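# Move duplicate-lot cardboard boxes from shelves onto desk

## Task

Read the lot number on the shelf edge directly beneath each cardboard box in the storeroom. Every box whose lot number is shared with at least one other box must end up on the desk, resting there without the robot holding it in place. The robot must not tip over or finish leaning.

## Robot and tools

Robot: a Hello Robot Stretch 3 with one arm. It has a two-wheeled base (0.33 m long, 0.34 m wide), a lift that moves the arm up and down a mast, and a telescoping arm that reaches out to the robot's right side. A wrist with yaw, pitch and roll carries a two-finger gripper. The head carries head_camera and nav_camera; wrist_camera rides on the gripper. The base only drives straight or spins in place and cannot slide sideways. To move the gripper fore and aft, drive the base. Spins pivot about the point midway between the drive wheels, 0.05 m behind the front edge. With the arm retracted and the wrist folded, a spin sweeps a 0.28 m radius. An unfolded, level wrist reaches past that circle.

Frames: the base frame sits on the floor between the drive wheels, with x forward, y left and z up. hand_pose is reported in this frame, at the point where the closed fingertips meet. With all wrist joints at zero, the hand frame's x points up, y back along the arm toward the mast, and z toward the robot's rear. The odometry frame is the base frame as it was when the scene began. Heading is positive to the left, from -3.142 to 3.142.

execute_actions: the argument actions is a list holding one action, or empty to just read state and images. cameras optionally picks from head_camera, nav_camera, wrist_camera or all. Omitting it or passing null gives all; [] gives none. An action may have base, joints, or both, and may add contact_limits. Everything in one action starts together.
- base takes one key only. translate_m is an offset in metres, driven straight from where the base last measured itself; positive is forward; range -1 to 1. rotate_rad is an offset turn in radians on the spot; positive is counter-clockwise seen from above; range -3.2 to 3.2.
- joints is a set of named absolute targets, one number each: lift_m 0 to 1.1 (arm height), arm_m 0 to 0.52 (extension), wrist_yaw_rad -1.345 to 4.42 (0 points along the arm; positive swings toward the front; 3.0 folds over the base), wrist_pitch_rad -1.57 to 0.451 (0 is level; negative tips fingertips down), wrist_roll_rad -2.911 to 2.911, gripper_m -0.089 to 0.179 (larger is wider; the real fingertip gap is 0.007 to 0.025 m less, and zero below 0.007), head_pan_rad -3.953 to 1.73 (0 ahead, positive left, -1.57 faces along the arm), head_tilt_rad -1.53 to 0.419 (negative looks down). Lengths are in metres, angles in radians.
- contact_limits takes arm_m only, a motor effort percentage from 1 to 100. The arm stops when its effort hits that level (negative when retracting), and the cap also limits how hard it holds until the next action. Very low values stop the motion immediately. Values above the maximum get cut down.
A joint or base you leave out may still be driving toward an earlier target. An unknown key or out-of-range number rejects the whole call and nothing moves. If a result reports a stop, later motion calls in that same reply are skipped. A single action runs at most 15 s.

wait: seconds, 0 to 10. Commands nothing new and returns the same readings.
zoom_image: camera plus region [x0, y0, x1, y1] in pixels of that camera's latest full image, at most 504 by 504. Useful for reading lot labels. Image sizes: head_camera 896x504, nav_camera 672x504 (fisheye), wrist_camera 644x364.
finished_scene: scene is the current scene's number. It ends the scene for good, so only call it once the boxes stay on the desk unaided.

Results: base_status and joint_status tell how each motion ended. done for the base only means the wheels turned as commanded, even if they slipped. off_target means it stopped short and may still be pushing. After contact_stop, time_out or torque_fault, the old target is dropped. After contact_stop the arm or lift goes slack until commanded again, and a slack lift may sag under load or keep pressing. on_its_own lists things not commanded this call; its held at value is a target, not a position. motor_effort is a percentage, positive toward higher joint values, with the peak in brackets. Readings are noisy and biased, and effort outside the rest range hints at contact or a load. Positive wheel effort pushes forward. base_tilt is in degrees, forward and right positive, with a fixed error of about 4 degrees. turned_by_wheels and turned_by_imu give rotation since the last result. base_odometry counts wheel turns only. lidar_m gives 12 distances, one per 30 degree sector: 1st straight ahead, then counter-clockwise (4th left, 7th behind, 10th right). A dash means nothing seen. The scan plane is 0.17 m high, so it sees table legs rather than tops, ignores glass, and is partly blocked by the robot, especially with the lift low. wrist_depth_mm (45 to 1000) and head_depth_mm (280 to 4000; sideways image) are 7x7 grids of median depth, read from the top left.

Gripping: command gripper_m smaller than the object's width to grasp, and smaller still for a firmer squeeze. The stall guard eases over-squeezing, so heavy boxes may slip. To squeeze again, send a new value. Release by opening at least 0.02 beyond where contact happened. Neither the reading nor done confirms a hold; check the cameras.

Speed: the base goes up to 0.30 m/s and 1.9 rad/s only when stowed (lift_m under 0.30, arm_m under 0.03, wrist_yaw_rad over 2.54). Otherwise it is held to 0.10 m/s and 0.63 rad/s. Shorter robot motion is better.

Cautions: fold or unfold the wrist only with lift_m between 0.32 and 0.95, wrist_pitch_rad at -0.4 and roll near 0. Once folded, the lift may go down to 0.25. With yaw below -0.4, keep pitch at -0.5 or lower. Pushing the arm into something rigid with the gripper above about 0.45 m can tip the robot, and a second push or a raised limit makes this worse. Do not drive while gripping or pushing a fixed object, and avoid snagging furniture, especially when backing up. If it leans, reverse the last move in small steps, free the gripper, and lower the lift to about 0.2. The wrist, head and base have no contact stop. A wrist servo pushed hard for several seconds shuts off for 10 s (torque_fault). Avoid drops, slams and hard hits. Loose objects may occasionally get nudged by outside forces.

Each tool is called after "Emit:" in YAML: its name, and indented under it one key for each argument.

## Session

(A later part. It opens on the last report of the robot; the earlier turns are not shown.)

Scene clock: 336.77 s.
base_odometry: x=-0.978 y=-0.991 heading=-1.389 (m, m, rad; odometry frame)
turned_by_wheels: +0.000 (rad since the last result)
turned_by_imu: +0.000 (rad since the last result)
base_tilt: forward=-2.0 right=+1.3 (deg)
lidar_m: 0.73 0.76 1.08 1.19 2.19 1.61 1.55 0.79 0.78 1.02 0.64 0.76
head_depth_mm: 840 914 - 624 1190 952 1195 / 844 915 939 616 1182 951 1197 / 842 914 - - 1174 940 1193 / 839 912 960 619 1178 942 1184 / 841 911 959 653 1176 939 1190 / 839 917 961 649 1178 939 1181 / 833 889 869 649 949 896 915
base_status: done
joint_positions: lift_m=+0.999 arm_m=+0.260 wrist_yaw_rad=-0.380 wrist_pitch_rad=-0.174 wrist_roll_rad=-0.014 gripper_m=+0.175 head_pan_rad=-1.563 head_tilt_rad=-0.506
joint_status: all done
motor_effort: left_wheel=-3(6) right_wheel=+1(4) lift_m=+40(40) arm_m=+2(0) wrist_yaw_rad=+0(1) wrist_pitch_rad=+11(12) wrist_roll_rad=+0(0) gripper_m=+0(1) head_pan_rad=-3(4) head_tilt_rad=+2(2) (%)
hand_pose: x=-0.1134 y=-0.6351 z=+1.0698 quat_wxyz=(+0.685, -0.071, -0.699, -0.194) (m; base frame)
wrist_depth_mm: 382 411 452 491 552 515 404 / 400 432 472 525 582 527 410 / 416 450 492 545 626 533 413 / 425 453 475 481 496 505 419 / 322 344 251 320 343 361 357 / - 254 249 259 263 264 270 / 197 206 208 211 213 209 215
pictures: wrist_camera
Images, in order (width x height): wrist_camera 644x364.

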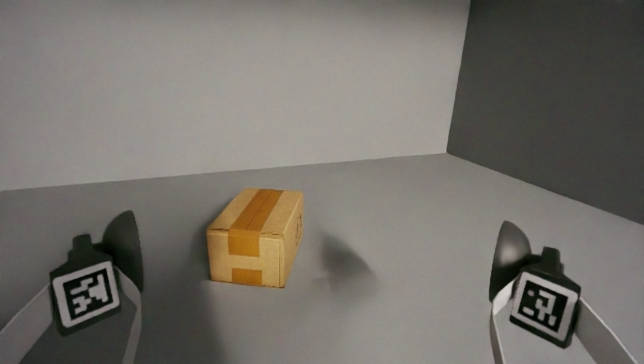

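Emit:
execute_actions:
  actions:
    - {"joints":{"lift_m":0.966,"arm_m":0.40}}
  cameras: ["wrist_camera"]

Scene clock: 346.80 s.
base_odometry: x=-0.978 y=-0.991 heading=-1.389 (m, m, rad; odometry frame)
turned_by_wheels: +0.000 (rad since the last result)
turned_by_imu: +0.000 (rad since the last result)
base_tilt: forward=-1.8 right=+1.2 (deg)
lidar_m: 0.73 0.76 1.08 1.19 2.19 1.61 1.55 0.79 0.78 1.02 0.64 0.76
head_depth_mm: 840 913 975 - 1168 940 1201 / 841 914 964 632 1176 944 1195 / 841 907 - 628 1182 947 1194 / 837 916 963 626 1177 940 1187 / 842 915 961 653 1177 942 1189 / 839 919 960 650 1175 938 1193 / 829 889 870 648 945 893 917
base_status: not commanded
joint_positions: lift_m=+0.967 arm_m=+0.400 wrist_yaw_rad=-0.380 wrist_pitch_rad=-0.174 wrist_roll_rad=-0.014 gripper_m=+0.175 head_pan_rad=-1.563 head_tilt_rad=-0.506
joint_status: all done
motor_effort: left_wheel=-4(4) right_wheel=+2(2) lift_m=+11(35) arm_m=+2(2) wrist_yaw_rad=+2(1) wrist_pitch_rad=+12(11) wrist_roll_rad=+1(1) gripper_m=+0(1) head_pan_rad=-3(3) head_tilt_rad=+2(2) (%)
hand_pose: x=-0.1135 y=-0.7751 z=+1.0373 quat_wxyz=(+0.685, -0.071, -0.698, -0.194) (m; base frame)
wrist_depth_mm: 281 302 325 362 404 453 402 / 293 316 346 380 426 469 414 / 306 330 361 403 450 498 415 / 317 341 364 389 397 405 391 / 261 279 267 172 275 291 288 / - 204 196 132 202 213 218 / 158 164 115 108 165 168 172
pictures: wrist_camera
Images, in order (width x height): wrist_camera 644x364.

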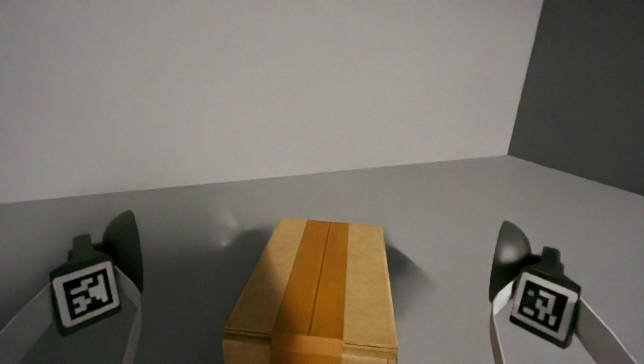

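Emit:
execute_actions:
  actions:
    - {"joints":{"lift_m":0.945}}
  cameras: ["wrist_camera"]

Emit:
execute_actions:
  actions:
    - {"joints":{"gripper_m":0.04}}
  cameras: ["wrist_camera"]

Emit:
execute_actions:
  actions:
    - {"joints":{"lift_m":0.98}}
  cameras: ["wrist_camera"]

Scene clock: 353.07 s.
base_odometry: x=-0.978 y=-0.991 heading=-1.389 (m, m, rad; odometry frame)
turned_by_wheels: +0.000 (rad since the last result)
turned_by_imu: +0.000 (rad since the last result)
base_tilt: forward=-2.0 right=+1.3 (deg)
lidar_m: 0.73 0.76 1.07 1.19 2.19 1.61 1.55 0.79 0.78 1.02 0.64 0.76
head_depth_mm: 842 917 971 - - 927 1194 / 841 915 977 632 1180 947 1193 / 841 916 962 616 1174 942 1194 / 842 914 972 623 1178 947 1186 / 841 913 966 655 1181 941 1185 / 843 912 962 650 1182 940 1184 / 831 887 871 647 949 894 916
base_status: not commanded
joint_positions: lift_m=+0.946 arm_m=+0.400 wrist_yaw_rad=-0.380 wrist_pitch_rad=-0.174 wrist_roll_rad=-0.014 gripper_m=+0.175 head_pan_rad=-1.563 head_tilt_rad=-0.506
joint_status: all done
motor_effort: left_wheel=-3(4) right_wheel=+2(2) lift_m=+11(11) arm_m=+2(2) wrist_yaw_rad=+0(0) wrist_pitch_rad=+11(11) wrist_roll_rad=+1(0) gripper_m=+1(1) head_pan_rad=-3(3) head_tilt_rad=+2(2) (%)
hand_pose: x=-0.1135 y=-0.7751 z=+1.0163 quat_wxyz=(+0.685, -0.071, -0.698, -0.194) (m; base frame)
wrist_depth_mm: 282 302 329 362 401 444 407 / 293 314 343 383 426 477 407 / 304 328 363 399 451 491 414 / 307 314 322 329 338 347 358 / 220 235 213 130 221 246 244 / - 172 110 101 165 180 184 / 134 140 110 104 135 142 146
pictures: wrist_camera
Images, in order (width x height): wrist_camera 644x364.

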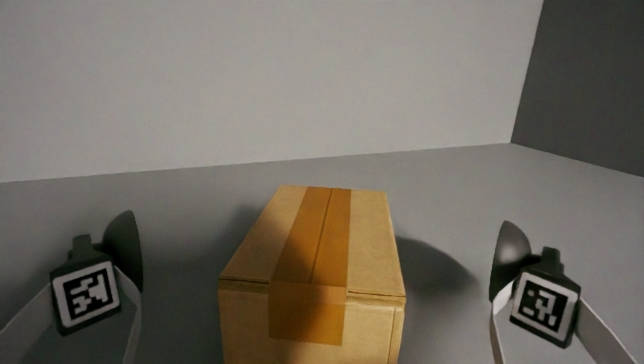

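Scene clock: 354.90 s.
base_odometry: x=-0.978 y=-0.991 heading=-1.389 (m, m, rad; odometry frame)
turned_by_wheels: +0.000 (rad since the last result)
turned_by_imu: +0.000 (rad since the last result)
base_tilt: forward=-2.2 right=+1.4 (deg)
lidar_m: 0.73 0.76 1.08 1.19 2.19 1.61 1.55 0.79 0.78 1.02 0.64 0.76
head_depth_mm: 840 918 977 - - 922 1206 / 840 909 978 632 1181 950 1196 / 838 915 961 614 1181 946 1188 / 842 910 971 625 1184 942 1189 / 840 909 962 653 1177 938 1182 / 840 913 959 651 1176 931 1185 / 833 887 870 646 949 893 913
base_status: not commanded
joint_positions: lift_m=+0.946 arm_m=+0.400 wrist_yaw_rad=-0.380 wrist_pitch_rad=-0.174 wrist_roll_rad=-0.014 gripper_m=+0.041 head_pan_rad=-1.563 head_tilt_rad=-0.506
joint_status: all done
motor_effort: left_wheel=-4(3) right_wheel=+2(1) lift_m=+11(11) arm_m=+2(1) wrist_yaw_rad=+0(0) wrist_pitch_rad=+12(11) wrist_roll_rad=+0(1) gripper_m=-26(97) head_pan_rad=-3(4) head_tilt_rad=+2(2) (%)
hand_pose: x=-0.1135 y=-0.7751 z=+1.0163 quat_wxyz=(+0.685, -0.071, -0.698, -0.194) (m; base frame)
wrist_depth_mm: 281 301 331 362 402 454 402 / 294 314 347 386 426 475 409 / 305 334 364 404 456 493 416 / 308 313 322 335 337 350 359 / 219 223 220 130 220 236 242 / 170 179 104 102 101 183 184 / 139 140 111 105 135 146 148
pictures: wrist_camera
Images, in order (width x height): wrist_camera 644x364.

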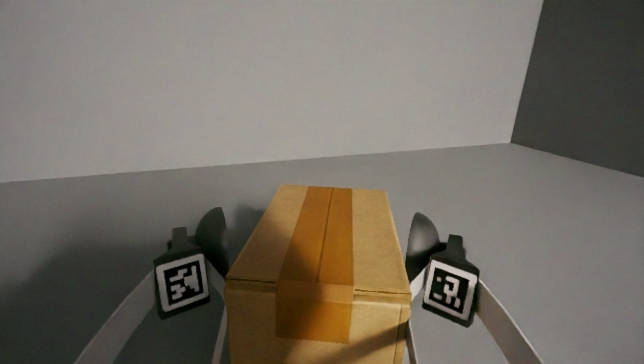

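Scene clock: 356.03 s.
base_odometry: x=-0.978 y=-0.991 heading=-1.389 (m, m, rad; odometry frame)
turned_by_wheels: +0.000 (rad since the last result)
turned_by_imu: +0.000 (rad since the last result)
base_tilt: forward=-2.1 right=+1.2 (deg)
lidar_m: 0.73 0.76 1.08 1.19 2.18 1.61 1.55 0.79 0.78 1.02 0.64 0.76
head_depth_mm: 841 915 969 - 1178 949 1195 / 838 912 - 633 1183 949 1189 / 840 912 - 627 1179 942 1191 / 843 914 957 626 1180 945 1188 / 839 912 964 656 1182 937 1191 / 836 912 959 652 1174 939 1184 / 831 888 868 649 950 899 916
base_status: not commanded
joint_positions: lift_m=+0.979 arm_m=+0.400 wrist_yaw_rad=-0.380 wrist_pitch_rad=-0.175 wrist_roll_rad=-0.014 gripper_m=+0.047 head_pan_rad=-1.563 head_tilt_rad=-0.506
joint_status: all done
on_its_own: gripper_m is held at +0.047, not at your +0.040, by its stall guard, which is still easing
motor_effort: left_wheel=-3(3) right_wheel=+1(2) lift_m=+41(42) arm_m=+2(2) wrist_yaw_rad=-2(1) wrist_pitch_rad=+12(12) wrist_roll_rad=+0(1) gripper_m=-11(25) head_pan_rad=-3(3) head_tilt_rad=+2(2) (%)
hand_pose: x=-0.1134 y=-0.7751 z=+1.0496 quat_wxyz=(+0.685, -0.071, -0.699, -0.194) (m; base frame)
wrist_depth_mm: 282 300 327 359 403 450 399 / 290 314 346 384 427 470 409 / 306 329 362 402 452 500 416 / 320 345 375 411 432 441 410 / 282 289 281 133 282 304 310 / 219 229 104 102 102 236 236 / 181 180 110 105 174 188 191
pictures: wrist_camera
Images, in order (width x height): wrist_camera 644x364.

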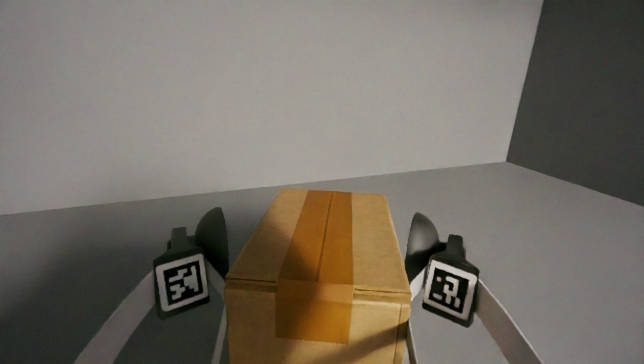

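Emit:
execute_actions:
  actions:
    - {"joints":{"arm_m":0.003}}
  cameras: []

Emit:
execute_actions:
  actions:
    - {"base":{"rotate_rad":0.96},"joints":{"lift_m":0.85,"wrist_pitch_rad":-0.4,"wrist_yaw_rad":3.0}}
  cameras: ["wrist_camera"]

Emit:
execute_actions:
  actions:
    - {"base":{"translate_m":0.6}}
  cameras: []

Emit:
execute_actions:
  actions:
    - {"base":{"rotate_rad":2.18},"joints":{"head_tilt_rad":-0.7}}
  cameras: ["head_camera","nav_camera"]

Scene clock: 374.30 s.
base_odometry: x=-0.978 y=-0.991 heading=-1.389 (m, m, rad; odometry frame)
turned_by_wheels: +0.000 (rad since the last result)
turned_by_imu: -0.001 (rad since the last result)
base_tilt: forward=-2.0 right=+1.2 (deg)
lidar_m: 0.73 0.76 1.08 1.19 2.18 1.61 1.55 0.79 0.78 1.02 0.64 0.76
head_depth_mm: 844 914 973 669 406 - - / 838 917 970 665 - - - / 839 918 964 661 - - - / 840 912 959 658 1177 956 1215 / 844 913 961 655 1183 940 1183 / 841 914 960 652 1178 937 1181 / 829 889 871 646 945 895 914
base_status: not commanded
joint_positions: lift_m=+0.979 arm_m=+0.003 wrist_yaw_rad=-0.380 wrist_pitch_rad=-0.176 wrist_roll_rad=-0.014 gripper_m=+0.048 head_pan_rad=-1.563 head_tilt_rad=-0.506
joint_status: all done
on_its_own: gripper_m is held at +0.047, not at your +0.040, by its stall guard, which is not easing now
motor_effort: left_wheel=-3(3) right_wheel=+1(1) lift_m=+41(41) arm_m=-3(2) wrist_yaw_rad=-1(0) wrist_pitch_rad=+12(12) wrist_roll_rad=+1(0) gripper_m=-23(23) head_pan_rad=-3(3) head_tilt_rad=+2(2) (%)
hand_pose: x=-0.1135 y=-0.3786 z=+1.0495 quat_wxyz=(+0.685, -0.071, -0.699, -0.195) (m; base frame)
wrist_depth_mm: 564 604 675 726 718 511 442 / 599 646 700 776 717 529 476 / 607 641 717 762 687 533 653 / 401 408 420 430 444 498 582 / 294 313 332 132 648 573 - / 717 773 104 102 101 603 900 / 712 735 110 105 694 653 831
pictures: none
No camera images: the call's "cameras" was empty. Leave "cameras" out to get every camera's image.

Scene clock: 377.00 s.
base_odometry: x=-0.978 y=-0.991 heading=-0.429 (m, m, rad; odometry frame)
turned_by_wheels: +0.960 (rad since the last result)
turned_by_imu: +0.956 (rad since the last result)
base_tilt: forward=-2.0 right=+1.3 (deg)
lidar_m: 1.00 1.19 2.39 1.65 1.55 1.56 0.78 1.02 0.64 0.77 0.73 0.75
head_depth_mm: 938 1043 1157 1277 1381 829 878 / 866 956 1072 1213 1412 1542 1357 / 809 883 978 1095 1250 1443 1327 / 752 816 899 1005 1126 1282 1315 / 707 758 832 917 1024 1152 1265 / 664 717 769 830 914 1014 1142 / 600 650 703 761 842 936 1039
base_status: done
joint_positions: lift_m=+0.851 arm_m=+0.003 wrist_yaw_rad=+2.998 wrist_pitch_rad=-0.421 wrist_roll_rad=-0.014 gripper_m=+0.048 head_pan_rad=-1.563 head_tilt_rad=-0.506
joint_status: all done
on_its_own: gripper_m is held at +0.047, not at your +0.040, by its stall guard, which is not easing now
motor_effort: left_wheel=-3(10) right_wheel=+2(4) lift_m=+12(37) arm_m=-3(3) wrist_yaw_rad=+2(1) wrist_pitch_rad=+10(12) wrist_roll_rad=+0(1) gripper_m=-22(23) head_pan_rad=-4(3) head_tilt_rad=+2(2) (%)
hand_pose: x=+0.0108 y=+0.0735 z=+0.8626 quat_wxyz=(+0.197, +0.695, +0.099, +0.684) (m; base frame)
wrist_depth_mm: - - - - - - - / - - - - - - - / - - - - - - - / - - - - - - - / - - - 132 - - - / - - 104 102 101 - - / 974 - 109 105 951 - -
pictures: wrist_camera
Images, in order (width x height): wrist_camera 644x364.

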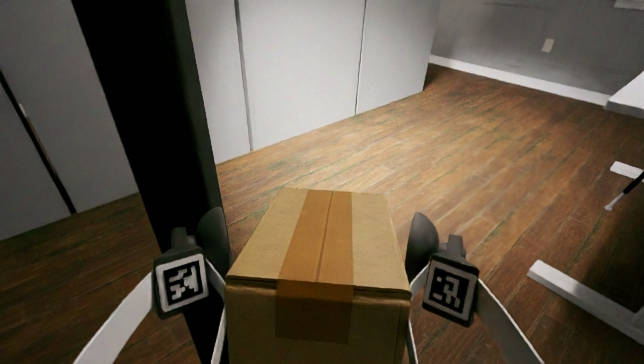

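Scene clock: 384.37 s.
base_odometry: x=-0.433 y=-1.241 heading=-0.429 (m, m, rad; odometry frame)
turned_by_wheels: +0.000 (rad since the last result)
turned_by_imu: +0.002 (rad since the last result)
base_tilt: forward=-2.1 right=+1.5 (deg)
lidar_m: 0.55 0.65 2.89 2.00 1.90 1.93 1.39 1.07 0.60 0.42 0.39 0.39
head_depth_mm: 465 518 588 674 793 960 1166 / 431 475 530 601 695 822 973 / 400 438 485 545 619 717 851 / 374 406 448 497 559 636 741 / 351 380 414 457 509 575 653 / 330 356 386 423 466 520 586 / 313 335 362 394 432 477 532
base_status: done
joint_positions: lift_m=+0.851 arm_m=+0.003 wrist_yaw_rad=+2.999 wrist_pitch_rad=-0.421 wrist_roll_rad=-0.014 gripper_m=+0.048 head_pan_rad=-1.563 head_tilt_rad=-0.506
joint_status: not commanded
on_its_own: gripper_m is held at +0.047, not at your +0.040, by its stall guard, which is not easing now
motor_effort: left_wheel=-4(6) right_wheel=+1(5) lift_m=+13(13) arm_m=-3(4) wrist_yaw_rad=+1(2) wrist_pitch_rad=+10(10) wrist_roll_rad=+1(0) gripper_m=-23(23) head_pan_rad=-3(4) head_tilt_rad=+2(2) (%)
hand_pose: x=+0.0107 y=+0.0735 z=+0.8626 quat_wxyz=(+0.197, +0.695, +0.100, +0.684) (m; base frame)
wrist_depth_mm: - - - - - - - / - - - - - 940 942 / - - - - - 638 655 / - - - - - - 512 / - - - 132 - - - / - - 104 102 101 791 - / - - 108 105 971 949 -
pictures: none
No camera images: the call's "cameras" was empty. Leave "cameras" out to get every camera's image.

Scene clock: 388.80 s.
base_odometry: x=-0.433 y=-1.241 heading=+1.750 (m, m, rad; odometry frame)
turned_by_wheels: +2.180 (rad since the last result)
turned_by_imu: +2.172 (rad since the last result)
base_tilt: forward=-1.9 right=+1.2 (deg)
lidar_m: 1.89 1.98 1.39 1.06 0.54 0.41 0.39 0.43 0.61 0.65 2.62 1.95
head_depth_mm: 1360 1324 1210 926 794 1214 - / 2098 1709 1224 920 811 1469 - / 2830 1804 1220 918 810 1436 - / 2841 1786 1209 922 802 1188 - / 2838 1766 1206 915 801 1433 - / 2836 3030 1196 906 1521 1392 1216 / 2813 3172 2558 902 1522 1385 1189
base_status: done
joint_positions: lift_m=+0.851 arm_m=+0.003 wrist_yaw_rad=+2.999 wrist_pitch_rad=-0.422 wrist_roll_rad=-0.014 gripper_m=+0.048 head_pan_rad=-1.563 head_tilt_rad=-0.691
joint_status: all done
on_its_own: gripper_m is held at +0.047, not at your +0.040, by its stall guard, which is not easing now
motor_effort: left_wheel=-3(11) right_wheel=+2(5) lift_m=+12(12) arm_m=-3(4) wrist_yaw_rad=+2(1) wrist_pitch_rad=+10(10) wrist_roll_rad=+1(1) gripper_m=-23(22) head_pan_rad=-3(3) head_tilt_rad=-3(14) (%)
hand_pose: x=+0.0107 y=+0.0734 z=+0.8626 quat_wxyz=(+0.197, +0.695, +0.100, +0.684) (m; base frame)
wrist_depth_mm: 529 - - - - - - / 532 - - - - - - / 530 687 - - - - - / 528 706 - - - - - / 523 742 - 133 - - - / 520 683 104 102 101 - - / 506 861 108 105 968 - -
pictures: head_camera (sideways: a quarter turn clockwise sets it upright), nav_camera (sideways: a quarter turn counterclockwise sets it upright)
Images, in order (width x height): head_camera 896x504, nav_camera 672x504.

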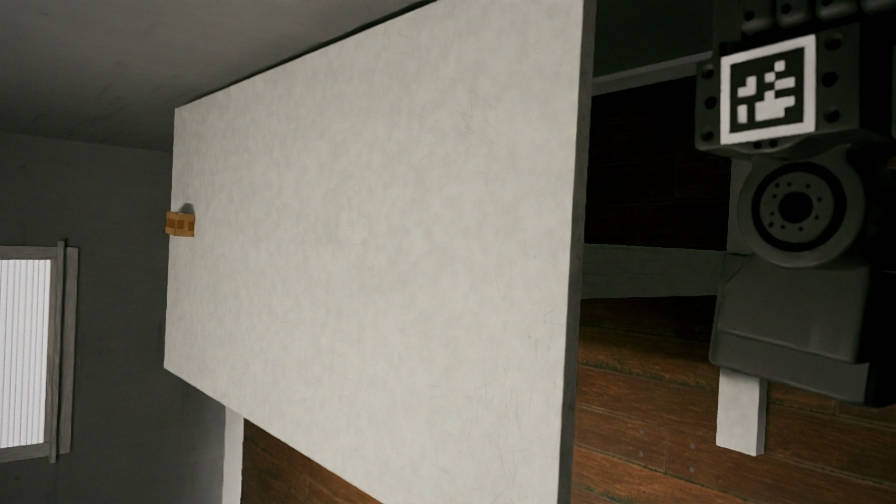

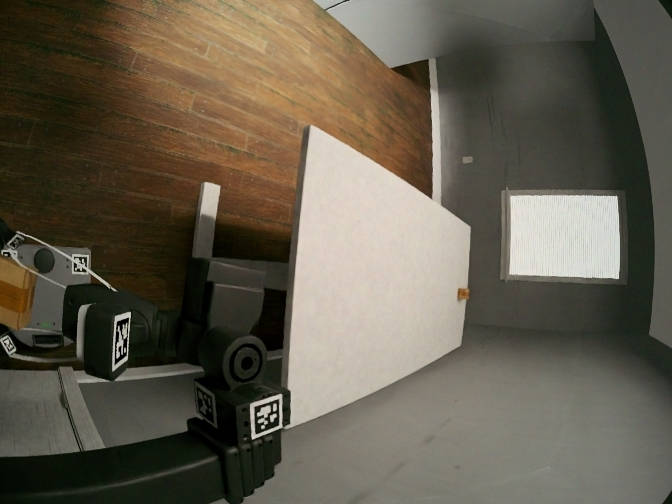

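Emit:
execute_actions:
  actions:
    - {"joints":{"wrist_yaw_rad":0.0,"lift_m":0.8,"wrist_pitch_rad":-0.145}}
  cameras: []

Emit:
execute_actions:
  actions:
    - {"joints":{"arm_m":0.4,"lift_m":0.70}}
  cameras: []

Scene clock: 396.27 s.
base_odometry: x=-0.433 y=-1.241 heading=+1.750 (m, m, rad; odometry frame)
turned_by_wheels: +0.000 (rad since the last result)
turned_by_imu: -0.001 (rad since the last result)
base_tilt: forward=-2.2 right=+1.3 (deg)
lidar_m: 1.89 1.98 1.38 1.06 0.54 0.41 0.39 0.43 0.60 0.65 2.62 1.95
head_depth_mm: 1355 1323 1212 929 793 1219 - / 2125 1709 1227 923 813 1406 - / 2821 1797 1212 924 785 1402 - / 2831 1755 1208 916 526 - - / 2812 1767 1207 909 800 1361 1200 / 2816 3054 1191 910 1532 1384 1192 / 2860 3214 2556 902 1509 1385 1191
base_status: not commanded
joint_positions: lift_m=+0.801 arm_m=+0.003 wrist_yaw_rad=+0.002 wrist_pitch_rad=-0.178 wrist_roll_rad=-0.014 gripper_m=+0.048 head_pan_rad=-1.563 head_tilt_rad=-0.691
joint_status: all done
on_its_own: gripper_m is held at +0.047, not at your +0.040, by its stall guard, which is not easing now
motor_effort: left_wheel=-3(4) right_wheel=+2(1) lift_m=+12(14) arm_m=-3(3) wrist_yaw_rad=-1(1) wrist_pitch_rad=+15(15) wrist_roll_rad=+1(1) gripper_m=-22(23) head_pan_rad=-3(3) head_tilt_rad=-3(3) (%)
hand_pose: x=-0.0210 y=-0.3962 z=+0.8702 quat_wxyz=(+0.709, +0.064, -0.699, -0.062) (m; base frame)
wrist_depth_mm: - - - - - 733 477 / - - - - - 738 484 / - - - - - 715 473 / - 701 662 672 700 655 478 / 485 463 453 132 459 498 464 / 371 375 104 102 102 377 403 / - - 110 105 350 666 419
pictures: none
No camera images: the call's "cameras" was empty. Leave "cameras" out to get every camera's image.

Scene clock: 400.40 s.
base_odometry: x=-0.433 y=-1.241 heading=+1.750 (m, m, rad; odometry frame)
turned_by_wheels: +0.000 (rad since the last result)
turned_by_imu: +0.000 (rad since the last result)
base_tilt: forward=-2.0 right=+1.5 (deg)
lidar_m: 1.89 1.98 1.39 1.06 0.54 0.41 0.39 0.43 0.61 0.65 2.62 1.95
head_depth_mm: 1362 1321 1203 929 791 1217 1091 / 2143 1700 1227 924 789 - - / 2823 1790 1214 - 1536 1392 1207 / 2792 1768 1212 892 878 1234 1205 / 2813 1778 1200 911 802 1361 1193 / 2831 3046 1191 906 1537 1384 1198 / 2857 3208 2586 900 1523 1387 1196
base_status: not commanded
joint_positions: lift_m=+0.701 arm_m=+0.400 wrist_yaw_rad=+0.000 wrist_pitch_rad=-0.177 wrist_roll_rad=-0.014 gripper_m=+0.048 head_pan_rad=-1.563 head_tilt_rad=-0.692
joint_status: all done
on_its_own: gripper_m is held at +0.047, not at your +0.040, by its stall guard, which is not easing now
motor_effort: left_wheel=-3(3) right_wheel=+2(2) lift_m=+13(11) arm_m=+2(4) wrist_yaw_rad=+1(1) wrist_pitch_rad=+15(16) wrist_roll_rad=+1(0) gripper_m=-23(23) head_pan_rad=-3(3) head_tilt_rad=-3(3) (%)
hand_pose: x=-0.0214 y=-0.7926 z=+0.7705 quat_wxyz=(+0.709, +0.063, -0.699, -0.062) (m; base frame)
wrist_depth_mm: - - - - - 744 486 / - - - - - 760 492 / - 759 663 706 731 658 488 / 370 380 391 396 410 418 421 / 263 269 265 132 267 289 292 / 206 218 104 102 101 220 222 / 169 171 110 105 163 177 180
pictures: none
No camera images: the call's "cameras" was empty. Leave "cameras" out to get every camera's image.

Emit:
execute_actions:
  actions:
    - {"joints":{"lift_m":0.678}}
  cameras: []

Emit:
execute_actions:
  actions:
    - {"joints":{"gripper_m":0.12}}
  cameras: ["wrist_camera"]

Emit:
execute_actions:
  actions:
    - {"joints":{"arm_m":0.003,"lift_m":0.70}}
  cameras: ["head_camera"]

Scene clock: 405.13 s.
base_odometry: x=-0.433 y=-1.241 heading=+1.750 (m, m, rad; odometry frame)
turned_by_wheels: +0.000 (rad since the last result)
turned_by_imu: +0.000 (rad since the last result)
base_tilt: forward=-2.2 right=+1.3 (deg)
lidar_m: 1.89 1.98 1.38 1.06 0.54 0.40 0.39 0.43 0.60 0.65 2.61 1.95
head_depth_mm: 1360 1323 1210 932 794 1208 1119 / 2135 1698 1224 926 811 - - / 2816 1786 1220 992 1552 1388 1199 / 2804 1779 1209 968 958 1228 1204 / 2817 1749 1202 911 801 1363 1195 / 2821 3081 1196 908 1527 1383 1191 / 2891 3186 2576 897 1528 1391 1186
base_status: not commanded
joint_positions: lift_m=+0.679 arm_m=+0.400 wrist_yaw_rad=+0.000 wrist_pitch_rad=-0.177 wrist_roll_rad=-0.014 gripper_m=+0.048 head_pan_rad=-1.563 head_tilt_rad=-0.692
joint_status: all done
on_its_own: gripper_m is held at +0.047, not at your +0.040, by its stall guard, which is not easing now
motor_effort: left_wheel=-3(3) right_wheel=+2(2) lift_m=+12(12) arm_m=+2(2) wrist_yaw_rad=+0(2) wrist_pitch_rad=+15(15) wrist_roll_rad=+0(1) gripper_m=-22(22) head_pan_rad=-3(3) head_tilt_rad=-3(2) (%)
hand_pose: x=-0.0214 y=-0.7926 z=+0.7485 quat_wxyz=(+0.709, +0.063, -0.699, -0.062) (m; base frame)
wrist_depth_mm: - - - - - 762 497 / - - - - - 734 496 / - 540 561 584 620 637 491 / 313 321 329 335 349 355 361 / 224 226 224 132 223 244 247 / 175 183 104 102 101 186 187 / 142 144 110 105 138 149 151
pictures: none
No camera images: the call's "cameras" was empty. Leave "cameras" out to get every camera's image.

Scene clock: 406.37 s.
base_odometry: x=-0.433 y=-1.241 heading=+1.750 (m, m, rad; odometry frame)
turned_by_wheels: +0.000 (rad since the last result)
turned_by_imu: +0.000 (rad since the last result)
base_tilt: forward=-1.9 right=+1.1 (deg)
lidar_m: 1.89 1.97 1.38 1.06 0.54 0.41 0.39 0.43 0.61 0.65 2.62 1.95
head_depth_mm: 1366 1328 1205 930 789 1223 1122 / 2107 1711 1226 921 812 - - / 2835 1797 1223 995 1544 1402 1211 / 2817 1769 1209 1004 956 1230 1198 / 2824 1776 1204 915 803 1360 1201 / 2838 3016 1192 907 1526 1387 1196 / 2832 3211 2570 901 1518 1380 1184
base_status: not commanded
joint_positions: lift_m=+0.679 arm_m=+0.400 wrist_yaw_rad=+0.000 wrist_pitch_rad=-0.171 wrist_roll_rad=-0.014 gripper_m=+0.120 head_pan_rad=-1.563 head_tilt_rad=-0.692
joint_status: all done
motor_effort: left_wheel=-3(3) right_wheel=+1(2) lift_m=+12(12) arm_m=+1(2) wrist_yaw_rad=+1(0) wrist_pitch_rad=+12(15) wrist_roll_rad=+0(1) gripper_m=+1(91) head_pan_rad=-3(3) head_tilt_rad=-2(2) (%)
hand_pose: x=-0.0214 y=-0.7931 z=+0.7501 quat_wxyz=(+0.710, +0.061, -0.699, -0.060) (m; base frame)
wrist_depth_mm: - - - - - 763 498 / - - - - - 741 487 / - 578 584 615 648 657 489 / 323 326 337 342 355 363 371 / 227 239 235 139 229 249 252 / 177 - 111 107 118 189 191 / 150 142 109 104 140 147 154
pictures: wrist_camera
Images, in order (width x height): wrist_camera 644x364.

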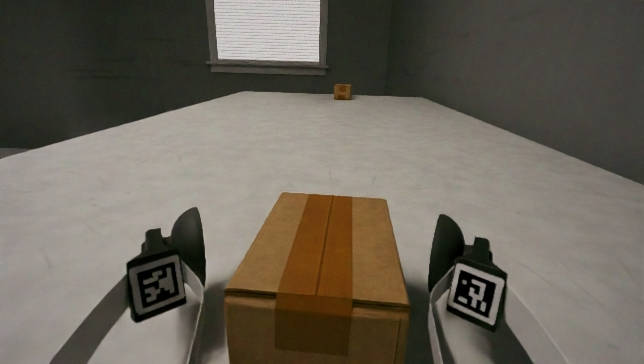

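Scene clock: 410.50 s.
base_odometry: x=-0.433 y=-1.241 heading=+1.750 (m, m, rad; odometry frame)
turned_by_wheels: +0.000 (rad since the last result)
turned_by_imu: +0.000 (rad since the last result)
base_tilt: forward=-2.1 right=+1.4 (deg)
lidar_m: 1.89 1.98 1.39 1.06 0.54 0.41 0.39 0.43 0.61 0.65 2.61 1.95
head_depth_mm: 1354 1325 1210 932 796 1216 1159 / 2119 1707 1227 923 810 1402 1235 / 2831 1794 1232 920 808 1401 1226 / 2823 1765 1207 881 804 1187 - / 2827 1756 1202 907 799 1293 1195 / 2811 3021 1191 906 1520 1393 1191 / 2870 3184 2574 903 1526 1385 1189
base_status: not commanded
joint_positions: lift_m=+0.699 arm_m=+0.003 wrist_yaw_rad=+0.000 wrist_pitch_rad=-0.170 wrist_roll_rad=-0.014 gripper_m=+0.120 head_pan_rad=-1.563 head_tilt_rad=-0.692
joint_status: all done
motor_effort: left_wheel=-3(4) right_wheel=+2(2) lift_m=+40(42) arm_m=-3(4) wrist_yaw_rad=+1(0) wrist_pitch_rad=+12(12) wrist_roll_rad=+0(1) gripper_m=+1(0) head_pan_rad=-3(3) head_tilt_rad=-3(3) (%)
hand_pose: x=-0.0215 y=-0.3968 z=+0.7710 quat_wxyz=(+0.710, +0.061, -0.699, -0.060) (m; base frame)
wrist_depth_mm: - - - - - 726 476 / - - - - - 735 477 / - 808 714 716 763 677 472 / 383 390 403 410 421 430 431 / - - 324 325 328 314 321 / - - - 491 - 613 464 / - - - 526 - 724 455
pictures: head_camera (sideways: a quarter turn clockwise sets it upright)
Images, in order (width x height): head_camera 896x504.

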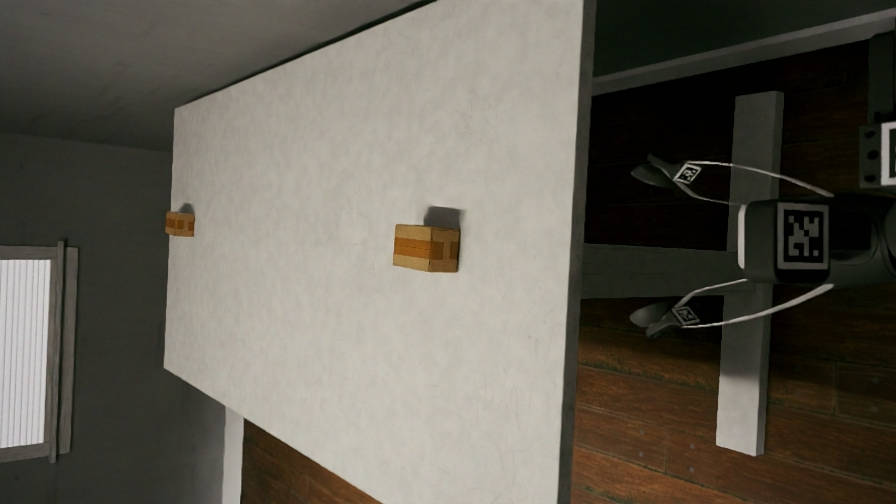

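Emit:
execute_actions:
  actions:
    - {"base":{"rotate_rad":0.39},"joints":{"wrist_pitch_rad":-0.4,"wrist_yaw_rad":3.0,"lift_m":0.45,"gripper_m":0.05}}
  cameras: []

Emit:
execute_actions:
  actions:
    - {"base":{"translate_m":0.32},"joints":{"lift_m":0.28}}
  cameras: []

Emit:
execute_actions:
  actions:
    - {"base":{"translate_m":1.0}}
  cameras: []

Emit:
execute_actions:
  actions:
    - {"base":{"rotate_rad":2.76},"joints":{"head_tilt_rad":-0.85}}
  cameras: []

Emit:
execute_actions:
  actions:
    - {"joints":{"lift_m":0.55}}
  cameras: []

Emit:
execute_actions:
  actions:
    - {"joints":{"wrist_yaw_rad":0,"gripper_m":0.175,"wrist_pitch_rad":-0.15}}
  cameras: ["head_camera","wrist_camera"]

Scene clock: 424.03 s.
base_odometry: x=-0.433 y=-1.241 heading=+2.140 (m, m, rad; odometry frame)
turned_by_wheels: +0.390 (rad since the last result)
turned_by_imu: +0.388 (rad since the last result)
base_tilt: forward=-2.0 right=+1.4 (deg)
lidar_m: 1.92 1.39 1.07 0.63 0.42 0.39 0.39 0.54 0.65 1.43 2.03 1.89
head_depth_mm: 2732 1826 1232 880 748 1412 1185 / 2807 3021 1229 925 787 1094 1196 / 2946 3294 1223 920 810 1398 1203 / 3062 3416 2756 915 1572 1358 1205 / 3256 3533 2744 911 1622 1388 1198 / 3371 3684 2715 2036 1658 1394 1197 / 3413 2709 2687 2037 1659 1376 1195
base_status: done
joint_positions: lift_m=+0.451 arm_m=+0.003 wrist_yaw_rad=+2.998 wrist_pitch_rad=-0.416 wrist_roll_rad=-0.014 gripper_m=+0.050 head_pan_rad=-1.563 head_tilt_rad=-0.692
joint_status: all done
motor_effort: left_wheel=-3(11) right_wheel=+2(5) lift_m=+12(34) arm_m=-3(2) wrist_yaw_rad=+2(2) wrist_pitch_rad=+8(8) wrist_roll_rad=+1(0) gripper_m=+0(91) head_pan_rad=-4(3) head_tilt_rad=-3(3) (%)
hand_pose: x=+0.0108 y=+0.0742 z=+0.4639 quat_wxyz=(+0.195, +0.696, +0.098, +0.685) (m; base frame)
wrist_depth_mm: 356 - 686 - - - - / 370 - 754 - - - - / 379 443 817 - - - - / 388 482 903 - - - - / 403 512 - 824 878 837 860 / 415 555 - 693 701 715 710 / 429 561 593 598 604 615 617
pictures: none
No camera images: the call's "cameras" was empty. Leave "cameras" out to get every camera's image.

Scene clock: 427.77 s.
base_odometry: x=-0.605 y=-0.972 heading=+2.140 (m, m, rad; odometry frame)
turned_by_wheels: +0.000 (rad since the last result)
turned_by_imu: +0.001 (rad since the last result)
base_tilt: forward=-2.1 right=+1.3 (deg)
lidar_m: 1.62 1.11 1.39 0.97 0.74 0.69 0.70 0.84 0.82 2.54 1.71 1.60
head_depth_mm: 2820 3160 1293 933 1600 1408 1213 / 3001 3261 2766 1036 1672 1370 1207 / 3106 3411 2752 2079 1671 1395 1212 / 3266 3525 2754 2084 1667 1392 1202 / 3405 3706 2723 2083 1669 1389 1192 / 2496 2626 2646 2046 1657 1392 1195 / 2107 2249 2402 2031 1656 1380 1190
base_status: done
joint_positions: lift_m=+0.281 arm_m=+0.003 wrist_yaw_rad=+2.999 wrist_pitch_rad=-0.416 wrist_roll_rad=-0.014 gripper_m=+0.050 head_pan_rad=-1.563 head_tilt_rad=-0.692
joint_status: all done
motor_effort: left_wheel=-4(12) right_wheel=+2(5) lift_m=+12(12) arm_m=-3(4) wrist_yaw_rad=+0(2) wrist_pitch_rad=+8(8) wrist_roll_rad=+1(1) gripper_m=-1(0) head_pan_rad=-4(3) head_tilt_rad=-3(2) (%)
hand_pose: x=+0.0106 y=+0.0741 z=+0.2938 quat_wxyz=(+0.195, +0.696, +0.098, +0.685) (m; base frame)
wrist_depth_mm: 605 - - - - - - / 640 - - - - - - / 664 770 937 931 942 924 871 / 655 717 734 721 755 755 766 / 570 581 - 597 633 605 614 / 484 501 - 510 498 509 518 / 437 - - - 432 437 436
pictures: none
No camera images: the call's "cameras" was empty. Leave "cameras" out to get every camera's image.

Scene clock: 432.80 s.
base_odometry: x=-1.144 y=-0.129 heading=+2.140 (m, m, rad; odometry frame)
turned_by_wheels: +0.000 (rad since the last result)
turned_by_imu: +0.004 (rad since the last result)
base_tilt: forward=-2.2 right=+1.3 (deg)
lidar_m: 0.69 0.80 0.97 0.57 1.26 1.61 1.64 1.67 3.81 1.07 0.73 0.68
head_depth_mm: 3203 3510 2800 2098 1679 1412 1211 / 3187 3583 2766 2119 1682 1405 1216 / 1826 2153 2505 2085 1685 1401 1206 / 1429 1609 1870 1992 1669 1393 1197 / 1177 1297 1445 1657 1668 1397 1197 / 996 1086 1192 1318 1474 1386 1195 / 870 931 1012 1095 1203 1308 1197
base_status: done
joint_positions: lift_m=+0.281 arm_m=+0.003 wrist_yaw_rad=+2.999 wrist_pitch_rad=-0.416 wrist_roll_rad=-0.014 gripper_m=+0.050 head_pan_rad=-1.563 head_tilt_rad=-0.692
joint_status: not commanded
motor_effort: left_wheel=-4(10) right_wheel=+1(6) lift_m=+12(12) arm_m=-3(3) wrist_yaw_rad=+0(1) wrist_pitch_rad=+8(8) wrist_roll_rad=+1(1) gripper_m=+0(0) head_pan_rad=-3(3) head_tilt_rad=-3(3) (%)
hand_pose: x=+0.0106 y=+0.0741 z=+0.2938 quat_wxyz=(+0.195, +0.696, +0.098, +0.685) (m; base frame)
wrist_depth_mm: - - 585 737 865 817 761 / - - 797 833 942 871 816 / 823 788 686 753 805 823 828 / 716 719 700 670 652 627 630 / 581 576 - 605 618 592 568 / 479 500 - 510 499 511 514 / 439 - - - 431 441 441
pictures: none
No camera images: the call's "cameras" was empty. Leave "cameras" out to get every camera's image.

Scene clock: 435.80 s.
base_odometry: x=-1.144 y=-0.130 heading=-1.383 (m, m, rad; odometry frame)
turned_by_wheels: +2.760 (rad since the last result)
turned_by_imu: +2.743 (rad since the last result)
base_tilt: forward=-2.0 right=+1.3 (deg)
lidar_m: 1.61 1.67 2.37 2.19 0.92 0.70 0.68 0.72 0.93 0.74 0.56 1.28
head_depth_mm: 806 596 1109 1048 922 1256 1150 / 805 637 1118 1037 942 1254 1154 / 804 634 1121 1034 933 1247 1149 / 811 628 1132 1023 932 1248 1155 / 814 626 1141 1023 926 1245 1142 / 774 619 850 947 954 1241 1133 / 599 578 622 743 924 1252 1134
base_status: done
joint_positions: lift_m=+0.281 arm_m=+0.003 wrist_yaw_rad=+2.999 wrist_pitch_rad=-0.416 wrist_roll_rad=-0.014 gripper_m=+0.050 head_pan_rad=-1.563 head_tilt_rad=-0.840
joint_status: all done
motor_effort: left_wheel=-3(14) right_wheel=+1(7) lift_m=+12(12) arm_m=-4(4) wrist_yaw_rad=-1(0) wrist_pitch_rad=+8(8) wrist_roll_rad=+1(1) gripper_m=+1(0) head_pan_rad=-3(3) head_tilt_rad=-3(13) (%)
hand_pose: x=+0.0106 y=+0.0741 z=+0.2938 quat_wxyz=(+0.195, +0.696, +0.098, +0.685) (m; base frame)
wrist_depth_mm: 856 - - - - - - / 882 - - - - - - / 855 928 930 933 969 - - / 707 707 721 734 741 746 781 / 578 580 - 593 628 611 616 / 490 503 - 517 505 505 520 / 439 - - - 432 440 437
pictures: none
No camera images: the call's "cameras" was empty. Leave "cameras" out to get every camera's image.

Scene clock: 439.10 s.
base_odometry: x=-1.144 y=-0.130 heading=-1.383 (m, m, rad; odometry frame)
turned_by_wheels: +0.000 (rad since the last result)
turned_by_imu: +0.000 (rad since the last result)
base_tilt: forward=-1.9 right=+1.5 (deg)
lidar_m: 1.61 1.67 2.37 2.18 0.92 0.70 0.68 0.72 0.93 0.74 0.56 1.28
head_depth_mm: 808 595 1110 1043 922 1257 1152 / 801 637 1122 1035 943 1249 1188 / 805 634 1125 1038 935 1245 1190 / 809 628 1136 1026 933 1258 1189 / 812 623 1141 1024 929 1249 1169 / 771 618 848 949 951 1236 1132 / 597 579 623 740 930 1250 1140
base_status: not commanded
joint_positions: lift_m=+0.549 arm_m=+0.003 wrist_yaw_rad=+2.999 wrist_pitch_rad=-0.416 wrist_roll_rad=-0.014 gripper_m=+0.050 head_pan_rad=-1.563 head_tilt_rad=-0.840
joint_status: all done
motor_effort: left_wheel=-4(4) right_wheel=+2(2) lift_m=+40(41) arm_m=-3(3) wrist_yaw_rad=+1(1) wrist_pitch_rad=+8(8) wrist_roll_rad=+1(1) gripper_m=+0(1) head_pan_rad=-3(3) head_tilt_rad=-3(4) (%)
hand_pose: x=+0.0106 y=+0.0741 z=+0.5624 quat_wxyz=(+0.195, +0.696, +0.098, +0.685) (m; base frame)
wrist_depth_mm: 858 - - - - - - / 906 - - - - - - / 853 - - - - - - / 886 - - - - - - / 869 989 - 994 - - - / 774 813 - 815 811 848 821 / 686 687 678 692 697 712 733
pictures: none
No camera images: the call's "cameras" was empty. Leave "cameras" out to get every camera's image.

Scene clock: 441.60 s.
base_odometry: x=-1.144 y=-0.130 heading=-1.383 (m, m, rad; odometry frame)
turned_by_wheels: +0.000 (rad since the last result)
turned_by_imu: +0.000 (rad since the last result)
base_tilt: forward=-1.9 right=+1.3 (deg)
lidar_m: 1.60 1.66 2.36 2.18 0.91 0.70 0.68 0.72 0.92 0.74 0.56 1.28
head_depth_mm: 802 595 1108 1042 922 1251 1154 / 799 639 1116 1038 941 1245 1188 / 805 632 1127 1032 936 1250 1190 / 808 629 1134 1026 932 1252 - / 811 624 1145 1025 925 1244 1143 / 773 619 848 949 950 1231 1137 / 599 579 622 745 925 1251 1140
base_status: not commanded
joint_positions: lift_m=+0.549 arm_m=+0.003 wrist_yaw_rad=+0.002 wrist_pitch_rad=-0.175 wrist_roll_rad=-0.014 gripper_m=+0.175 head_pan_rad=-1.563 head_tilt_rad=-0.840
joint_status: all done
motor_effort: left_wheel=-3(3) right_wheel=+2(1) lift_m=+41(40) arm_m=-3(4) wrist_yaw_rad=-1(0) wrist_pitch_rad=+12(13) wrist_roll_rad=+0(1) gripper_m=+1(96) head_pan_rad=-3(3) head_tilt_rad=-3(3) (%)
hand_pose: x=-0.0210 y=-0.3964 z=+0.6196 quat_wxyz=(+0.709, +0.063, -0.699, -0.061) (m; base frame)
wrist_depth_mm: 266 366 638 632 625 621 616 / 269 370 666 674 671 656 644 / 280 373 675 714 694 692 664 / 296 379 499 506 527 419 542 / 316 342 349 348 361 374 371 / 334 416 589 314 310 307 301 / 372 416 721 778 789 777 656
pictures: head_camera (sideways: a quarter turn clockwise sets it upright), wrist_camera
Images, in order (width x height): head_camera 896x504, wrist_camera 644x364.

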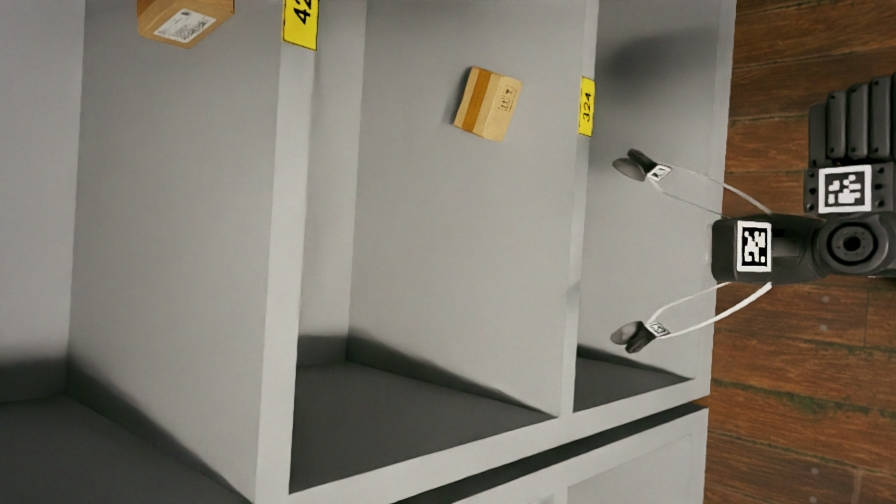

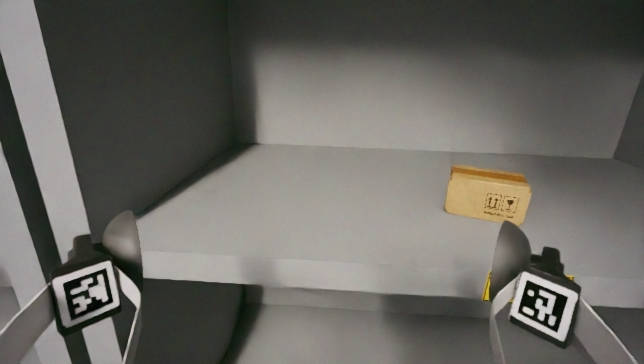

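Emit:
execute_actions:
  actions:
    - {"base":{"translate_m":-0.14},"joints":{"wrist_yaw_rad":-0.38,"arm_m":0.2,"lift_m":0.52}}
  cameras: ["wrist_camera","head_camera"]

Scene clock: 449.97 s.
base_odometry: x=-1.170 y=+0.008 heading=-1.383 (m, m, rad; odometry frame)
turned_by_wheels: +0.000 (rad since the last result)
turned_by_imu: -0.001 (rad since the last result)
base_tilt: forward=-2.1 right=+1.4 (deg)
lidar_m: 1.75 1.78 2.17 1.74 0.73 0.55 0.54 0.57 0.71 0.96 0.63 1.41
head_depth_mm: 804 643 553 1037 917 1249 1158 / 795 589 1106 1038 917 1249 1162 / 799 587 1117 1036 916 1255 1145 / 802 628 1126 1025 917 1239 1149 / 805 623 1132 1018 928 1240 1145 / 809 620 1131 1019 924 1246 1134 / 802 613 978 985 989 1238 1135
base_status: done
joint_positions: lift_m=+0.521 arm_m=+0.200 wrist_yaw_rad=-0.380 wrist_pitch_rad=-0.174 wrist_roll_rad=-0.014 gripper_m=+0.175 head_pan_rad=-1.563 head_tilt_rad=-0.840
joint_status: all done
motor_effort: left_wheel=-3(10) right_wheel=+2(3) lift_m=+11(35) arm_m=+2(2) wrist_yaw_rad=-1(1) wrist_pitch_rad=+12(12) wrist_roll_rad=+1(0) gripper_m=+0(1) head_pan_rad=-3(3) head_tilt_rad=-4(3) (%)
hand_pose: x=-0.1134 y=-0.5751 z=+0.5913 quat_wxyz=(+0.685, -0.071, -0.698, -0.194) (m; base frame)
wrist_depth_mm: 392 418 453 495 539 481 371 / 409 437 472 512 571 486 372 / 427 457 495 549 589 491 378 / 393 405 419 425 435 445 380 / 282 302 194 220 300 316 313 / - 213 203 208 230 232 237 / 171 180 183 184 186 182 188
pictures: head_camera (sideways: a quarter turn clockwise sets it upright), wrist_camera
Images, in order (width x height): head_camera 896x504, wrist_camera 644x364.

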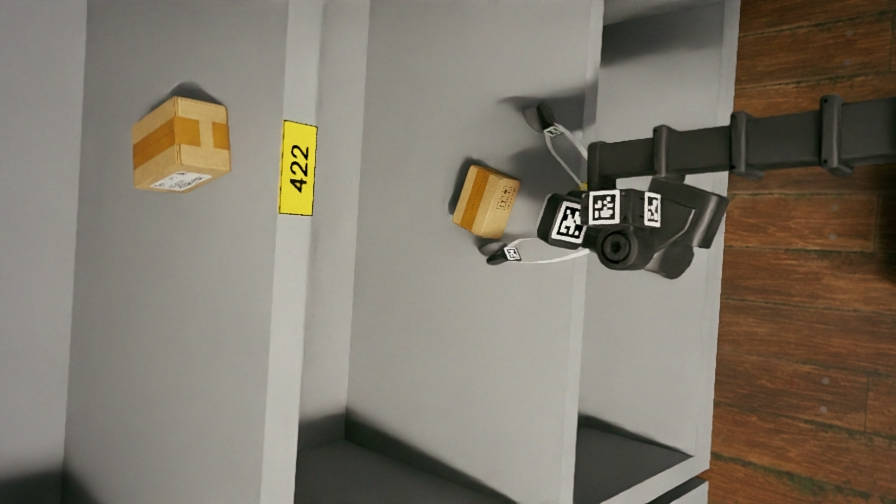

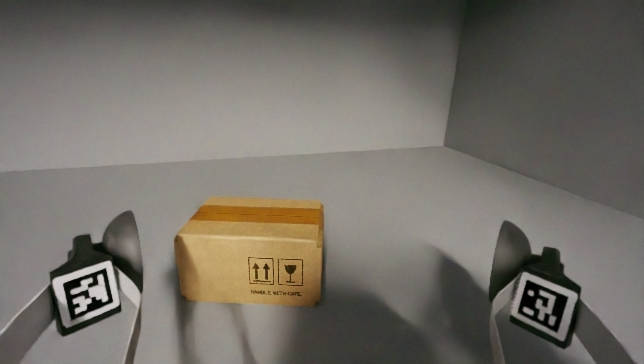

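Emit:
execute_actions:
  actions:
    - {"base":{"translate_m":0.02},"joints":{"lift_m":0.489}}
  cameras: []

Emit:
execute_actions:
  actions:
    - {"joints":{"arm_m":0.283}}
  cameras: ["wrist_camera"]

Scene clock: 458.50 s.
base_odometry: x=-1.167 y=-0.012 heading=-1.383 (m, m, rad; odometry frame)
turned_by_wheels: +0.000 (rad since the last result)
turned_by_imu: +0.000 (rad since the last result)
base_tilt: forward=-2.1 right=+1.5 (deg)
lidar_m: 1.73 1.76 2.15 1.79 0.75 0.57 0.56 0.59 0.74 0.96 0.62 1.39
head_depth_mm: 804 641 1105 1041 921 1251 1151 / 798 570 1108 1043 920 1255 1171 / 798 608 1112 1032 912 - 1143 / 803 629 1126 1027 910 1239 1143 / 809 624 1141 1022 928 1242 1139 / 806 620 1129 1014 921 1243 1136 / 807 613 923 963 982 1232 1134
base_status: done
joint_positions: lift_m=+0.490 arm_m=+0.200 wrist_yaw_rad=-0.380 wrist_pitch_rad=-0.174 wrist_roll_rad=-0.014 gripper_m=+0.175 head_pan_rad=-1.563 head_tilt_rad=-0.840
joint_status: all done
motor_effort: left_wheel=-3(7) right_wheel=+2(5) lift_m=+12(11) arm_m=+1(3) wrist_yaw_rad=+0(1) wrist_pitch_rad=+12(12) wrist_roll_rad=+0(0) gripper_m=+0(0) head_pan_rad=-3(3) head_tilt_rad=-3(3) (%)
hand_pose: x=-0.1134 y=-0.5752 z=+0.5603 quat_wxyz=(+0.685, -0.071, -0.698, -0.194) (m; base frame)
wrist_depth_mm: 394 416 456 496 537 507 388 / 409 440 478 522 567 517 392 / 427 451 493 527 572 511 403 / 315 320 207 194 346 356 365 / 223 240 201 198 237 250 248 / - 175 177 180 183 183 187 / 137 142 144 145 147 145 156
pictures: none
No camera images: the call's "cameras" was empty. Leave "cameras" out to get every camera's image.

Scene clock: 460.33 s.
base_odometry: x=-1.167 y=-0.012 heading=-1.383 (m, m, rad; odometry frame)
turned_by_wheels: +0.000 (rad since the last result)
turned_by_imu: +0.000 (rad since the last result)
base_tilt: forward=-2.0 right=+1.2 (deg)
lidar_m: 1.73 1.75 2.15 1.80 0.75 0.57 0.56 0.59 0.74 0.96 0.62 1.39
head_depth_mm: 805 640 1105 1041 920 1252 1154 / 799 573 1109 1035 918 1239 1155 / 798 607 1115 1042 933 1251 1150 / 802 628 1123 1032 932 1243 1142 / 809 626 1134 1023 923 1243 1143 / 809 620 1137 1019 924 1244 1132 / 804 615 926 964 980 1234 1136
base_status: not commanded
joint_positions: lift_m=+0.490 arm_m=+0.283 wrist_yaw_rad=-0.380 wrist_pitch_rad=-0.174 wrist_roll_rad=-0.014 gripper_m=+0.175 head_pan_rad=-1.563 head_tilt_rad=-0.840
joint_status: all done
motor_effort: left_wheel=-3(3) right_wheel=+2(1) lift_m=+11(11) arm_m=+2(2) wrist_yaw_rad=+0(0) wrist_pitch_rad=+11(11) wrist_roll_rad=+1(0) gripper_m=+1(0) head_pan_rad=-3(3) head_tilt_rad=-3(3) (%)
hand_pose: x=-0.1134 y=-0.6581 z=+0.5603 quat_wxyz=(+0.685, -0.071, -0.698, -0.194) (m; base frame)
wrist_depth_mm: 332 350 380 417 453 481 391 / 344 370 398 430 477 502 395 / 359 388 421 451 501 509 406 / 311 319 327 334 345 352 364 / 223 237 204 134 143 251 244 / - 175 121 118 117 182 188 / 136 142 132 127 126 144 148
pictures: wrist_camera
Images, in order (width x height): wrist_camera 644x364.

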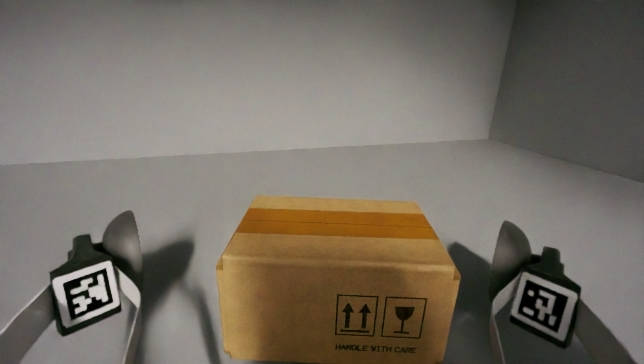

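Emit:
execute_actions:
  actions:
    - {"joints":{"gripper_m":0.072}}
  cameras: []

Emit:
execute_actions:
  actions:
    - {"joints":{"lift_m":0.525}}
  cameras: ["wrist_camera"]

Emit:
execute_actions:
  actions:
    - {"joints":{"arm_m":0.003}}
  cameras: ["wrist_camera"]

Scene clock: 465.97 s.
base_odometry: x=-1.167 y=-0.012 heading=-1.383 (m, m, rad; odometry frame)
turned_by_wheels: +0.000 (rad since the last result)
turned_by_imu: +0.000 (rad since the last result)
base_tilt: forward=-2.2 right=+1.3 (deg)
lidar_m: 1.73 1.76 2.16 1.80 0.75 0.57 0.56 0.59 0.74 0.96 0.62 1.39
head_depth_mm: 805 639 1107 1046 926 1252 1152 / 796 572 1110 1039 920 1250 1155 / 799 607 1114 1033 939 1250 1148 / 802 629 1120 1032 929 1249 1141 / 806 624 1130 1022 928 1240 1143 / 812 620 1135 1017 918 1241 1143 / 801 615 920 964 982 1229 1135
base_status: not commanded
joint_positions: lift_m=+0.490 arm_m=+0.283 wrist_yaw_rad=-0.380 wrist_pitch_rad=-0.174 wrist_roll_rad=-0.014 gripper_m=+0.073 head_pan_rad=-1.563 head_tilt_rad=-0.840
joint_status: all done
motor_effort: left_wheel=-3(4) right_wheel=+2(1) lift_m=+11(11) arm_m=+2(2) wrist_yaw_rad=+0(0) wrist_pitch_rad=+12(11) wrist_roll_rad=+1(1) gripper_m=-19(98) head_pan_rad=-3(3) head_tilt_rad=-4(3) (%)
hand_pose: x=-0.1135 y=-0.6581 z=+0.5603 quat_wxyz=(+0.685, -0.071, -0.698, -0.194) (m; base frame)
wrist_depth_mm: 331 351 379 410 450 487 389 / 341 369 397 442 477 500 398 / 360 383 421 455 495 506 404 / 314 317 328 334 342 351 361 / 222 228 131 134 144 242 247 / 173 181 131 125 121 185 186 / 147 142 139 134 133 148 150
pictures: none
No camera images: the call's "cameras" was empty. Leave "cameras" out to get every camera's image.

Scene clock: 467.10 s.
base_odometry: x=-1.167 y=-0.012 heading=-1.383 (m, m, rad; odometry frame)
turned_by_wheels: +0.000 (rad since the last result)
turned_by_imu: +0.000 (rad since the last result)
base_tilt: forward=-2.1 right=+1.3 (deg)
lidar_m: 1.73 1.76 2.15 1.80 0.75 0.57 0.56 0.59 0.74 0.96 0.62 1.39
head_depth_mm: 806 641 1105 1045 919 1248 1158 / 798 571 1105 1033 915 1257 1162 / 798 607 1116 1029 - 1247 1144 / 804 629 1126 1055 932 1252 1143 / 811 624 1132 1025 928 1237 1140 / 811 620 1134 1014 924 1242 1135 / 804 614 923 961 981 1222 1135
base_status: not commanded
joint_positions: lift_m=+0.524 arm_m=+0.283 wrist_yaw_rad=-0.380 wrist_pitch_rad=-0.177 wrist_roll_rad=-0.014 gripper_m=+0.073 head_pan_rad=-1.563 head_tilt_rad=-0.840
joint_status: all done
motor_effort: left_wheel=-3(4) right_wheel=+1(2) lift_m=+41(43) arm_m=+2(2) wrist_yaw_rad=+1(0) wrist_pitch_rad=+13(13) wrist_roll_rad=+1(1) gripper_m=-18(17) head_pan_rad=-3(3) head_tilt_rad=-4(3) (%)
hand_pose: x=-0.1135 y=-0.6579 z=+0.5942 quat_wxyz=(+0.685, -0.070, -0.699, -0.195) (m; base frame)
wrist_depth_mm: 329 350 381 413 451 482 396 / 345 367 398 432 476 506 393 / 362 387 421 458 513 528 400 / 368 388 417 430 439 455 395 / 285 292 132 135 146 311 314 / 223 235 131 125 121 237 241 / 188 184 157 133 132 191 194
pictures: wrist_camera
Images, in order (width x height): wrist_camera 644x364.

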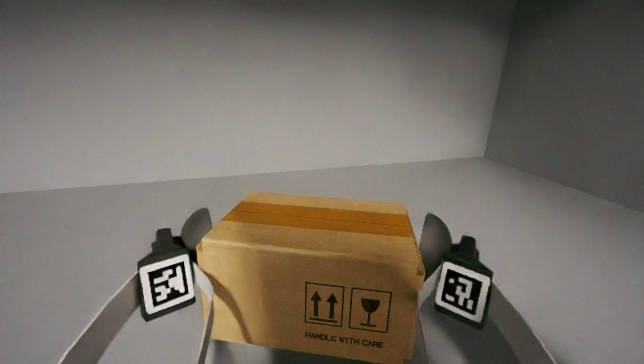

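Scene clock: 470.37 s.
base_odometry: x=-1.167 y=-0.012 heading=-1.383 (m, m, rad; odometry frame)
turned_by_wheels: +0.000 (rad since the last result)
turned_by_imu: +0.000 (rad since the last result)
base_tilt: forward=-2.1 right=+1.4 (deg)
lidar_m: 1.73 1.76 2.15 1.80 0.76 0.57 0.56 0.59 0.74 0.96 0.62 1.39
head_depth_mm: 802 642 1102 1044 921 1259 1151 / 798 571 1108 1035 918 1236 1174 / 798 608 1119 1030 910 733 - / 803 630 1131 1031 931 1238 1163 / 807 625 1134 1020 930 1245 1136 / 807 621 1132 1013 926 1246 1142 / 802 615 921 959 982 1228 1130
base_status: not commanded
joint_positions: lift_m=+0.524 arm_m=+0.003 wrist_yaw_rad=-0.380 wrist_pitch_rad=-0.178 wrist_roll_rad=-0.014 gripper_m=+0.073 head_pan_rad=-1.563 head_tilt_rad=-0.840
joint_status: all done
motor_effort: left_wheel=-3(3) right_wheel=+2(2) lift_m=+41(41) arm_m=-4(6) wrist_yaw_rad=-1(0) wrist_pitch_rad=+13(13) wrist_roll_rad=+1(1) gripper_m=-18(17) head_pan_rad=-3(3) head_tilt_rad=-3(3) (%)
hand_pose: x=-0.1135 y=-0.3785 z=+0.5940 quat_wxyz=(+0.685, -0.070, -0.699, -0.195) (m; base frame)
wrist_depth_mm: 539 578 621 662 712 490 380 / 570 599 640 712 718 502 399 / 571 629 660 717 679 509 403 / 405 411 420 437 447 451 422 / 289 295 132 135 146 480 436 / 251 261 131 125 121 491 464 / 700 746 416 133 131 571 470
pictures: wrist_camera
Images, in order (width x height): wrist_camera 644x364.

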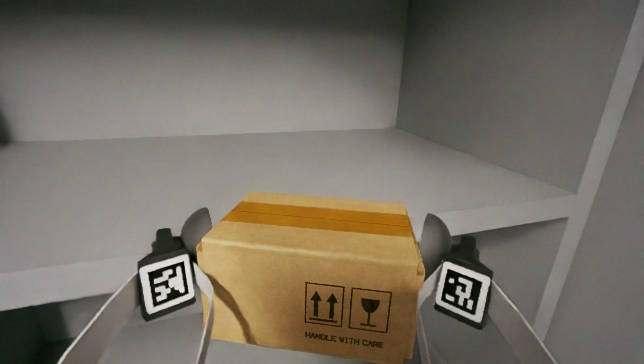

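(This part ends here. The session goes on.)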